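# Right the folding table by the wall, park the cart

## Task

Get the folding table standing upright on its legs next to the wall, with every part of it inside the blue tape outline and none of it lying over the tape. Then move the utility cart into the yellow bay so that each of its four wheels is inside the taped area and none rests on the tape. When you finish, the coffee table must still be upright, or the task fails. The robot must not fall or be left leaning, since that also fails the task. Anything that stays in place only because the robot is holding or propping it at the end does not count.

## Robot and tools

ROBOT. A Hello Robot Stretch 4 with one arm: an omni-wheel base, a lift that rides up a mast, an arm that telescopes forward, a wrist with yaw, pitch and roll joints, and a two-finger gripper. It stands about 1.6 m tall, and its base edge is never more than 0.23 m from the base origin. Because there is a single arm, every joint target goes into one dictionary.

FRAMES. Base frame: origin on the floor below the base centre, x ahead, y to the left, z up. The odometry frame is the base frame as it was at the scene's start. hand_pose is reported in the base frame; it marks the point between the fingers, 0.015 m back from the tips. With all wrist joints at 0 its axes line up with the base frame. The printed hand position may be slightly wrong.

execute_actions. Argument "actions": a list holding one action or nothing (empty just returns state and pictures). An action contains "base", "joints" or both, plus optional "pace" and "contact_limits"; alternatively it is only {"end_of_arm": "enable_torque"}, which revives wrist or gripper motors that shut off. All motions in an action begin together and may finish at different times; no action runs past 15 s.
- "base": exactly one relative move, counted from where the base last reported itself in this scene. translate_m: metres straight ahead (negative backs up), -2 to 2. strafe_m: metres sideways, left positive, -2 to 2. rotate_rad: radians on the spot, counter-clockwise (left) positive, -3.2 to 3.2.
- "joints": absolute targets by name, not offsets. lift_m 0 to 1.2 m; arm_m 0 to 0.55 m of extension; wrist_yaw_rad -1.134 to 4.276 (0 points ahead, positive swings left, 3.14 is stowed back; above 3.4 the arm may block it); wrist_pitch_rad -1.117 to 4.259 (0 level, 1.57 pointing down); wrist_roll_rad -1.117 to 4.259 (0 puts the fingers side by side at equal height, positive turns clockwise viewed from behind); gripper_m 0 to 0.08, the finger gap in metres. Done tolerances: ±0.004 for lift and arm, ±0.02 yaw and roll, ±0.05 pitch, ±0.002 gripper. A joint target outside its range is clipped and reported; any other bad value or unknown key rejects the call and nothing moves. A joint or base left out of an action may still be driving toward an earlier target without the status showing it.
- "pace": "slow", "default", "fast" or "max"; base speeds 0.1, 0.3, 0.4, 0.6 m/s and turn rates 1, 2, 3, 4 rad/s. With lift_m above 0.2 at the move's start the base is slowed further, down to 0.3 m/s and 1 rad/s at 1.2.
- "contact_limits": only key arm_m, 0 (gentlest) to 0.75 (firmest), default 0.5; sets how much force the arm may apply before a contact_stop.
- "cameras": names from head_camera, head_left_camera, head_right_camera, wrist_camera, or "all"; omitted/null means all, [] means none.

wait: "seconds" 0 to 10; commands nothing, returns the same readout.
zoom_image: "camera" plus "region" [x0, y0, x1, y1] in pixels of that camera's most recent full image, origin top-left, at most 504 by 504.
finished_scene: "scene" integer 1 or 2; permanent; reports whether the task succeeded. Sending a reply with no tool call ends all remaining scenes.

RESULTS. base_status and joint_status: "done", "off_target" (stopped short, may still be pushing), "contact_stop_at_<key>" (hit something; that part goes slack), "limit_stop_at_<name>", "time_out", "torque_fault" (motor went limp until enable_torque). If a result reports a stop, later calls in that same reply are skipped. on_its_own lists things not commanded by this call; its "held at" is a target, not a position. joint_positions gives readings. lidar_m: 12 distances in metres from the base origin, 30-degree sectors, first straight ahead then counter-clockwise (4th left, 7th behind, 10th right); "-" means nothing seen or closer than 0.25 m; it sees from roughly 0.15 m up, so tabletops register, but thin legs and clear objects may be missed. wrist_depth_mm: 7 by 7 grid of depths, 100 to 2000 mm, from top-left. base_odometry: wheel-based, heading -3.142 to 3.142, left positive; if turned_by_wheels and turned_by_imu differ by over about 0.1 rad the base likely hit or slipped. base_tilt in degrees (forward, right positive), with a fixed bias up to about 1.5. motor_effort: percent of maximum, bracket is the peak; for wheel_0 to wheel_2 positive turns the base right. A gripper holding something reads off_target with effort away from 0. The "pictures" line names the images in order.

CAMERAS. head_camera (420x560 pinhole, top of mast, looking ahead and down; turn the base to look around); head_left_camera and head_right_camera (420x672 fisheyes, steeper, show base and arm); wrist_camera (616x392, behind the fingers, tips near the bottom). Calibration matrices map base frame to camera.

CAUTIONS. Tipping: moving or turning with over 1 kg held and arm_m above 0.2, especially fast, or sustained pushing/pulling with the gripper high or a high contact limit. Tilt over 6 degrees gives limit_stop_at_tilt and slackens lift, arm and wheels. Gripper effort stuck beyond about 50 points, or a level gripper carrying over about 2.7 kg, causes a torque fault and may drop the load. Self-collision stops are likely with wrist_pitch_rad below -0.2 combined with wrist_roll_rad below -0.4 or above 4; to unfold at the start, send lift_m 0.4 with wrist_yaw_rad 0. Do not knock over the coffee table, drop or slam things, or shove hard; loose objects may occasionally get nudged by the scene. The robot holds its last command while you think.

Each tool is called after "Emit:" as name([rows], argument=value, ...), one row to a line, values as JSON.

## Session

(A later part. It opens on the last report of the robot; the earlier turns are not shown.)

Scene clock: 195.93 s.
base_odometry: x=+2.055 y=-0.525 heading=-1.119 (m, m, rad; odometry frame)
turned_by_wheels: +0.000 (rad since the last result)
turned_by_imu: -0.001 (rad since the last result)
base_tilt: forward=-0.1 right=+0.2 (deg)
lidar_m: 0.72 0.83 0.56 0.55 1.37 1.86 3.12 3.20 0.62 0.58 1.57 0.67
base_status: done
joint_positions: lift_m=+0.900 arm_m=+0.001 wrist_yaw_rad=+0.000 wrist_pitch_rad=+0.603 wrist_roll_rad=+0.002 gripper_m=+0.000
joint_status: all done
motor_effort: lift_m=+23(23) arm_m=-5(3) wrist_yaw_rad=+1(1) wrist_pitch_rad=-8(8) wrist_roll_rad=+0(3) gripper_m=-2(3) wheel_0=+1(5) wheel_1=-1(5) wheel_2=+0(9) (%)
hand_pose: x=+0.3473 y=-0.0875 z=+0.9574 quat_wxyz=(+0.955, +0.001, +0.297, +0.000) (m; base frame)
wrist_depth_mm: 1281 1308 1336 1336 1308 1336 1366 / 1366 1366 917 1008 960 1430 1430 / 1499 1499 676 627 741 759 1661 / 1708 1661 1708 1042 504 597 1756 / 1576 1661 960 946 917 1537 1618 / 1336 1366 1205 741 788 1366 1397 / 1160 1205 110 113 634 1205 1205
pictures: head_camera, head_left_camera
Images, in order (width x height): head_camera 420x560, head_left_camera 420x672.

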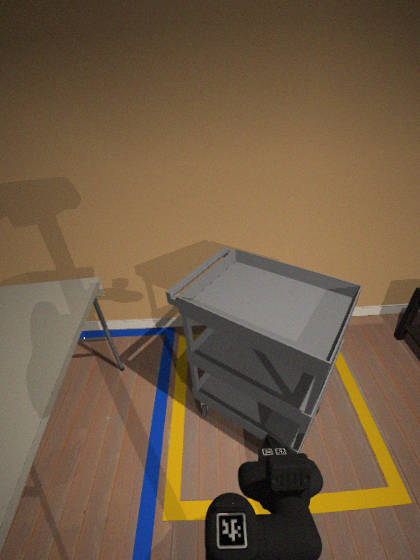

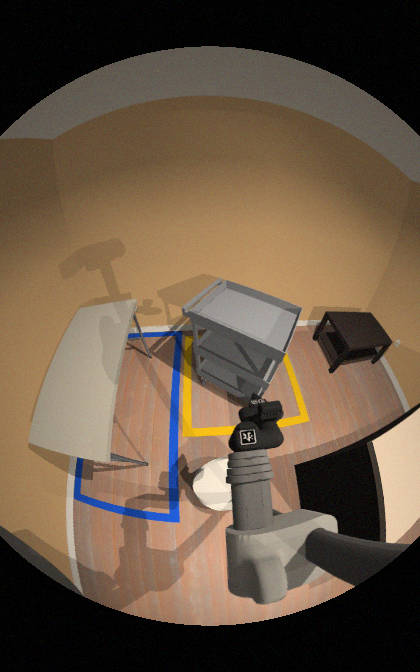

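Emit:
execute_actions([
  {"base":{"strafe_m":0.3},"joints":{"lift_m":0.3,"wrist_pitch_rad":0}},
], cameras=["wrist_camera"])

Emit:
execute_actions([
  {"base":{"translate_m":0.45}},
], cameras=[])

Emit:
execute_actions([
  {"base":{"rotate_rad":0.62},"joints":{"arm_m":0.2}},
], cameras=["wrist_camera","head_left_camera"])

Scene clock: 211.87 s.
base_odometry: x=+2.325 y=-0.394 heading=-1.119 (m, m, rad; odometry frame)
turned_by_wheels: +0.000 (rad since the last result)
turned_by_imu: -0.003 (rad since the last result)
base_tilt: forward=-0.1 right=+0.2 (deg)
lidar_m: 0.89 0.39 0.26 0.35 1.05 1.44 3.13 3.20 0.94 0.86 0.87 0.81
base_status: done
joint_positions: lift_m=+0.300 arm_m=+0.001 wrist_yaw_rad=+0.000 wrist_pitch_rad=+0.003 wrist_roll_rad=+0.002 gripper_m=+0.000
joint_status: all done
motor_effort: lift_m=+16(22) arm_m=-4(4) wrist_yaw_rad=+3(1) wrist_pitch_rad=-10(15) wrist_roll_rad=+1(2) gripper_m=-1(2) wheel_0=+2(7) wheel_1=-1(9) wheel_2=+1(2) (%)
hand_pose: x=+0.3848 y=-0.0875 z=+0.4778 quat_wxyz=(+1.000, +0.001, +0.002, +0.000) (m; base frame)
wrist_depth_mm: 1464 1430 1499 1499 668 559 508 / 603 1430 1499 1464 699 676 647 / 931 1430 1430 1464 1499 1537 1499 / 1430 1430 1464 1464 1430 1499 1537 / 1430 1430 1464 1464 668 569 500 / 1397 1397 1464 741 1499 1464 1499 / 1229 1182 110 112 946 891 854
pictures: wrist_camera
camera_calibration (this result's frames):
wrist_camera: T_world_to_cam=[[-0.0334027, -0.999441, -0.00150096, -0.0773935], [0.00436272, 0.00135598, -0.99999, 0.531529], [0.999432, -0.0334089, 0.00431499, -0.240015], [0, 0, 0, 1]] pos_world=[0.234974, -0.0860895, 0.532443]
Images, in order (width x height): wrist_camera 616x392.

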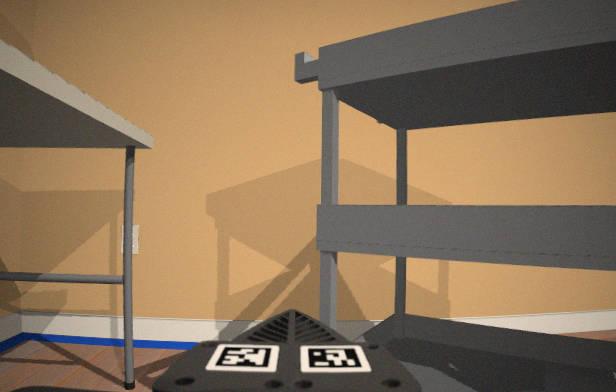

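Scene clock: 214.87 s.
base_odometry: x=+2.522 y=-0.799 heading=-1.119 (m, m, rad; odometry frame)
turned_by_wheels: +0.000 (rad since the last result)
turned_by_imu: -0.001 (rad since the last result)
base_tilt: forward=-0.1 right=+0.3 (deg)
lidar_m: 0.49 0.45 0.27 0.25 0.29 0.34 3.61 1.31 1.00 0.63 0.48 0.45
base_status: done
joint_positions: lift_m=+0.300 arm_m=+0.001 wrist_yaw_rad=+0.000 wrist_pitch_rad=+0.003 wrist_roll_rad=+0.002 gripper_m=+0.000
joint_status: not commanded
motor_effort: lift_m=+16(16) arm_m=-4(4) wrist_yaw_rad=+1(1) wrist_pitch_rad=-10(9) wrist_roll_rad=+1(1) gripper_m=-3(2) wheel_0=+1(5) wheel_1=-1(3) wheel_2=+1(8) (%)
hand_pose: x=+0.3848 y=-0.0875 z=+0.4778 quat_wxyz=(+1.000, +0.001, +0.002, +0.000) (m; base frame)
wrist_depth_mm: 1008 991 1008 1025 287 473 477 / 976 976 976 1008 283 1008 1042 / 991 991 1008 1008 283 1025 1025 / 976 976 991 1025 271 1025 1025 / 960 976 976 1008 251 220 201 / 960 976 976 991 250 216 200 / 946 960 110 113 1025 991 -
pictures: none
No camera images: the call's "cameras" was empty. Leave "cameras" out to get every camera's image.

Scene clock: 216.57 s.
base_odometry: x=+2.522 y=-0.799 heading=-0.499 (m, m, rad; odometry frame)
turned_by_wheels: +0.620 (rad since the last result)
turned_by_imu: +0.615 (rad since the last result)
base_tilt: forward=-0.2 right=+0.2 (deg)
lidar_m: 0.39 0.27 0.26 0.27 0.38 3.52 1.20 0.98 0.59 0.46 0.46 0.53
base_status: done
joint_positions: lift_m=+0.300 arm_m=+0.199 wrist_yaw_rad=+0.000 wrist_pitch_rad=+0.003 wrist_roll_rad=+0.002 gripper_m=+0.000
joint_status: all done
motor_effort: lift_m=+16(16) arm_m=+4(2) wrist_yaw_rad=+0(2) wrist_pitch_rad=-9(9) wrist_roll_rad=+1(2) gripper_m=-2(2) wheel_0=+0(5) wheel_1=-1(5) wheel_2=+2(7) (%)
hand_pose: x=+0.5828 y=-0.0874 z=+0.4778 quat_wxyz=(+1.000, +0.001, +0.001, +0.000) (m; base frame)
wrist_depth_mm: 351 349 355 355 831 750 676 / 496 500 504 508 854 750 668 / 759 891 1138 991 854 750 668 / 750 917 1078 991 854 741 676 / 759 917 1118 976 854 741 668 / 750 866 1098 452 842 741 661 / 759 917 110 113 798 732 654
pictures: head_left_camera, wrist_camera
camera_calibration (this result's frames):
wrist_camera: T_world_to_cam=[[-0.0329175, -0.999457, -0.00151532, -0.0709528], [0.00477633, 0.00135881, -0.999988, 0.530484], [0.999447, -0.0329243, 0.00472901, -0.438096], [0, 0, 0, 1]] pos_world=[0.432984, -0.0860591, 0.532442]
Images, in order (width x height): head_left_camera 420x672, wrist_camera 616x392.

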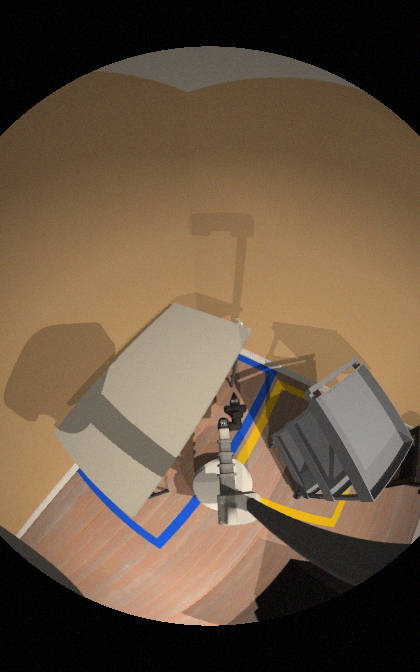

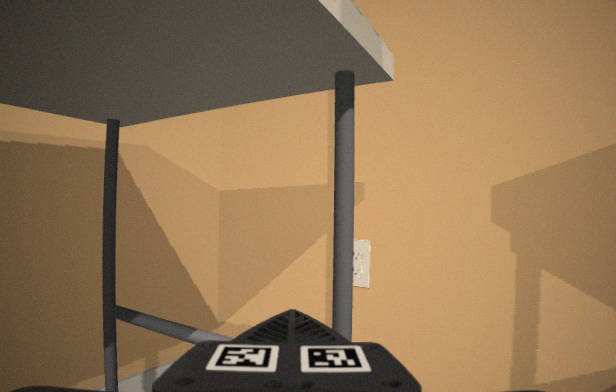

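Leg at x≈0.88, 6 cm right of the gripper.

Emit:
execute_actions([
  {"joints":{"arm_m":0.54}},
], cameras=[])

Emit:
execute_actions([
  {"base":{"strafe_m":-0.1},"pace":"slow"},
], cameras=[])

Emit:
execute_actions([
  {"joints":{"arm_m":0,"wrist_pitch_rad":0.35}},
], cameras=["wrist_camera","head_right_camera"])

Scene clock: 226.10 s.
base_odometry: x=+2.522 y=-0.799 heading=-0.499 (m, m, rad; odometry frame)
turned_by_wheels: +0.000 (rad since the last result)
turned_by_imu: -0.002 (rad since the last result)
base_tilt: forward=-0.1 right=+0.2 (deg)
lidar_m: 0.38 0.29 0.26 0.26 0.39 3.52 1.17 0.97 0.58 0.46 0.45 0.52
base_status: not commanded
joint_positions: lift_m=+0.300 arm_m=+0.539 wrist_yaw_rad=+0.000 wrist_pitch_rad=+0.003 wrist_roll_rad=+0.002 gripper_m=+0.000
joint_status: all done
motor_effort: lift_m=+16(16) arm_m=+4(6) wrist_yaw_rad=+0(0) wrist_pitch_rad=-8(9) wrist_roll_rad=+0(0) gripper_m=-2(2) wheel_0=+0(0) wheel_1=-1(1) wheel_2=+2(2) (%)
hand_pose: x=+0.9228 y=-0.0874 z=+0.4778 quat_wxyz=(+1.000, +0.001, +0.001, +0.000) (m; base frame)
wrist_depth_mm: 368 699 788 661 564 109 442 / 591 715 778 654 559 108 445 / 585 707 778 654 559 108 439 / 585 715 759 640 549 107 436 / 591 723 768 640 549 107 436 / 585 707 750 609 544 106 433 / 591 699 110 113 521 105 430
pictures: none
No camera images: the call's "cameras" was empty. Leave "cameras" out to get every camera's image.

Scene clock: 228.23 s.
base_odometry: x=+2.474 y=-0.887 heading=-0.496 (m, m, rad; odometry frame)
turned_by_wheels: +0.002 (rad since the last result)
turned_by_imu: +0.005 (rad since the last result)
base_tilt: forward=-0.1 right=+0.3 (deg)
lidar_m: 0.43 0.33 0.31 0.34 1.74 3.57 1.09 0.94 0.46 0.37 0.36 0.42
base_status: done
joint_positions: lift_m=+0.300 arm_m=+0.539 wrist_yaw_rad=+0.008 wrist_pitch_rad=+0.003 wrist_roll_rad=+0.002 gripper_m=+0.000
joint_status: not commanded
on_its_own: wrist_yaw_rad is at rest, and its effort (-22) is outside its rest range (-13 to +13)
motor_effort: lift_m=+16(16) arm_m=+4(4) wrist_yaw_rad=-22(29) wrist_pitch_rad=-8(8) wrist_roll_rad=+1(0) gripper_m=+0(2) wheel_0=+14(24) wheel_1=+6(5) wheel_2=+11(14) (%)
hand_pose: x=+0.9235 y=-0.0857 z=+0.4779 quat_wxyz=(+1.000, +0.001, +0.001, +0.004) (m; base frame)
wrist_depth_mm: 355 768 723 597 108 430 402 / 654 768 723 597 107 433 397 / 654 788 715 591 107 430 394 / 654 788 707 585 107 427 394 / 647 788 699 585 106 424 392 / 640 768 691 554 105 421 392 / 647 778 110 113 103 415 389
pictures: none
No camera images: the call's "cameras" was empty. Leave "cameras" out to get every camera's image.

Scene clock: 230.87 s.
base_odometry: x=+2.474 y=-0.887 heading=-0.499 (m, m, rad; odometry frame)
turned_by_wheels: -0.002 (rad since the last result)
turned_by_imu: -0.003 (rad since the last result)
base_tilt: forward=-0.2 right=+0.2 (deg)
lidar_m: 0.44 0.34 0.30 0.34 1.76 3.58 1.09 0.94 0.47 0.38 0.35 0.43
base_status: not commanded
joint_positions: lift_m=+0.300 arm_m=+0.001 wrist_yaw_rad=+0.000 wrist_pitch_rad=+0.353 wrist_roll_rad=+0.002 gripper_m=+0.000
joint_status: all done
motor_effort: lift_m=+16(16) arm_m=-4(3) wrist_yaw_rad=+0(23) wrist_pitch_rad=-9(8) wrist_roll_rad=+2(1) gripper_m=-2(1) wheel_0=+0(14) wheel_1=+0(6) wheel_2=+2(11) (%)
hand_pose: x=+0.3717 y=-0.0874 z=+0.4050 quat_wxyz=(+0.984, +0.001, +0.176, +0.000) (m; base frame)
wrist_depth_mm: 866 976 1182 1008 878 759 699 / 891 1060 1229 1042 917 798 715 / 931 1042 1281 1098 960 831 750 / 946 1118 1336 1098 991 854 768 / 960 1042 1118 1060 1025 891 788 / 798 820 831 854 842 842 809 / 661 668 110 112 707 691 699
pictures: head_right_camera, wrist_camera
camera_calibration (this result's frames):
wrist_camera: T_world_to_cam=[[-0.0317577, -0.999444, 0.010163, -0.0832562], [-0.338375, 0.00118313, -0.941011, 0.562272], [0.940475, -0.0333232, -0.338224, -0.0660129], [0, 0, 0, 1]] pos_world=[0.249698, -0.0860749, 0.507623]
Images, in order (width x height): head_right_camera 420x672, wrist_camera 616x392.

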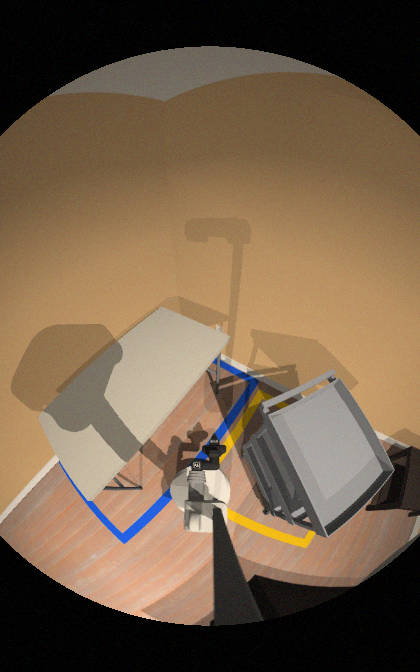

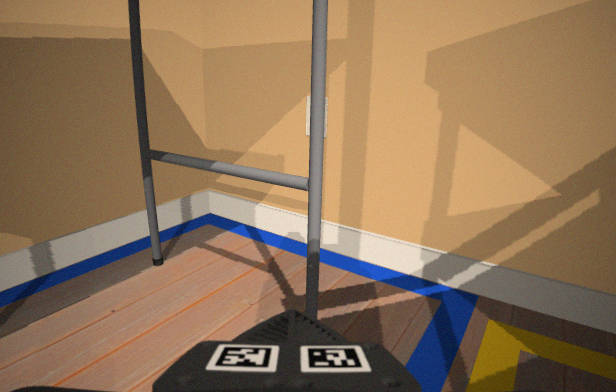

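Emit:
finished_scene(scene=2)

The scene is finished: the task was done.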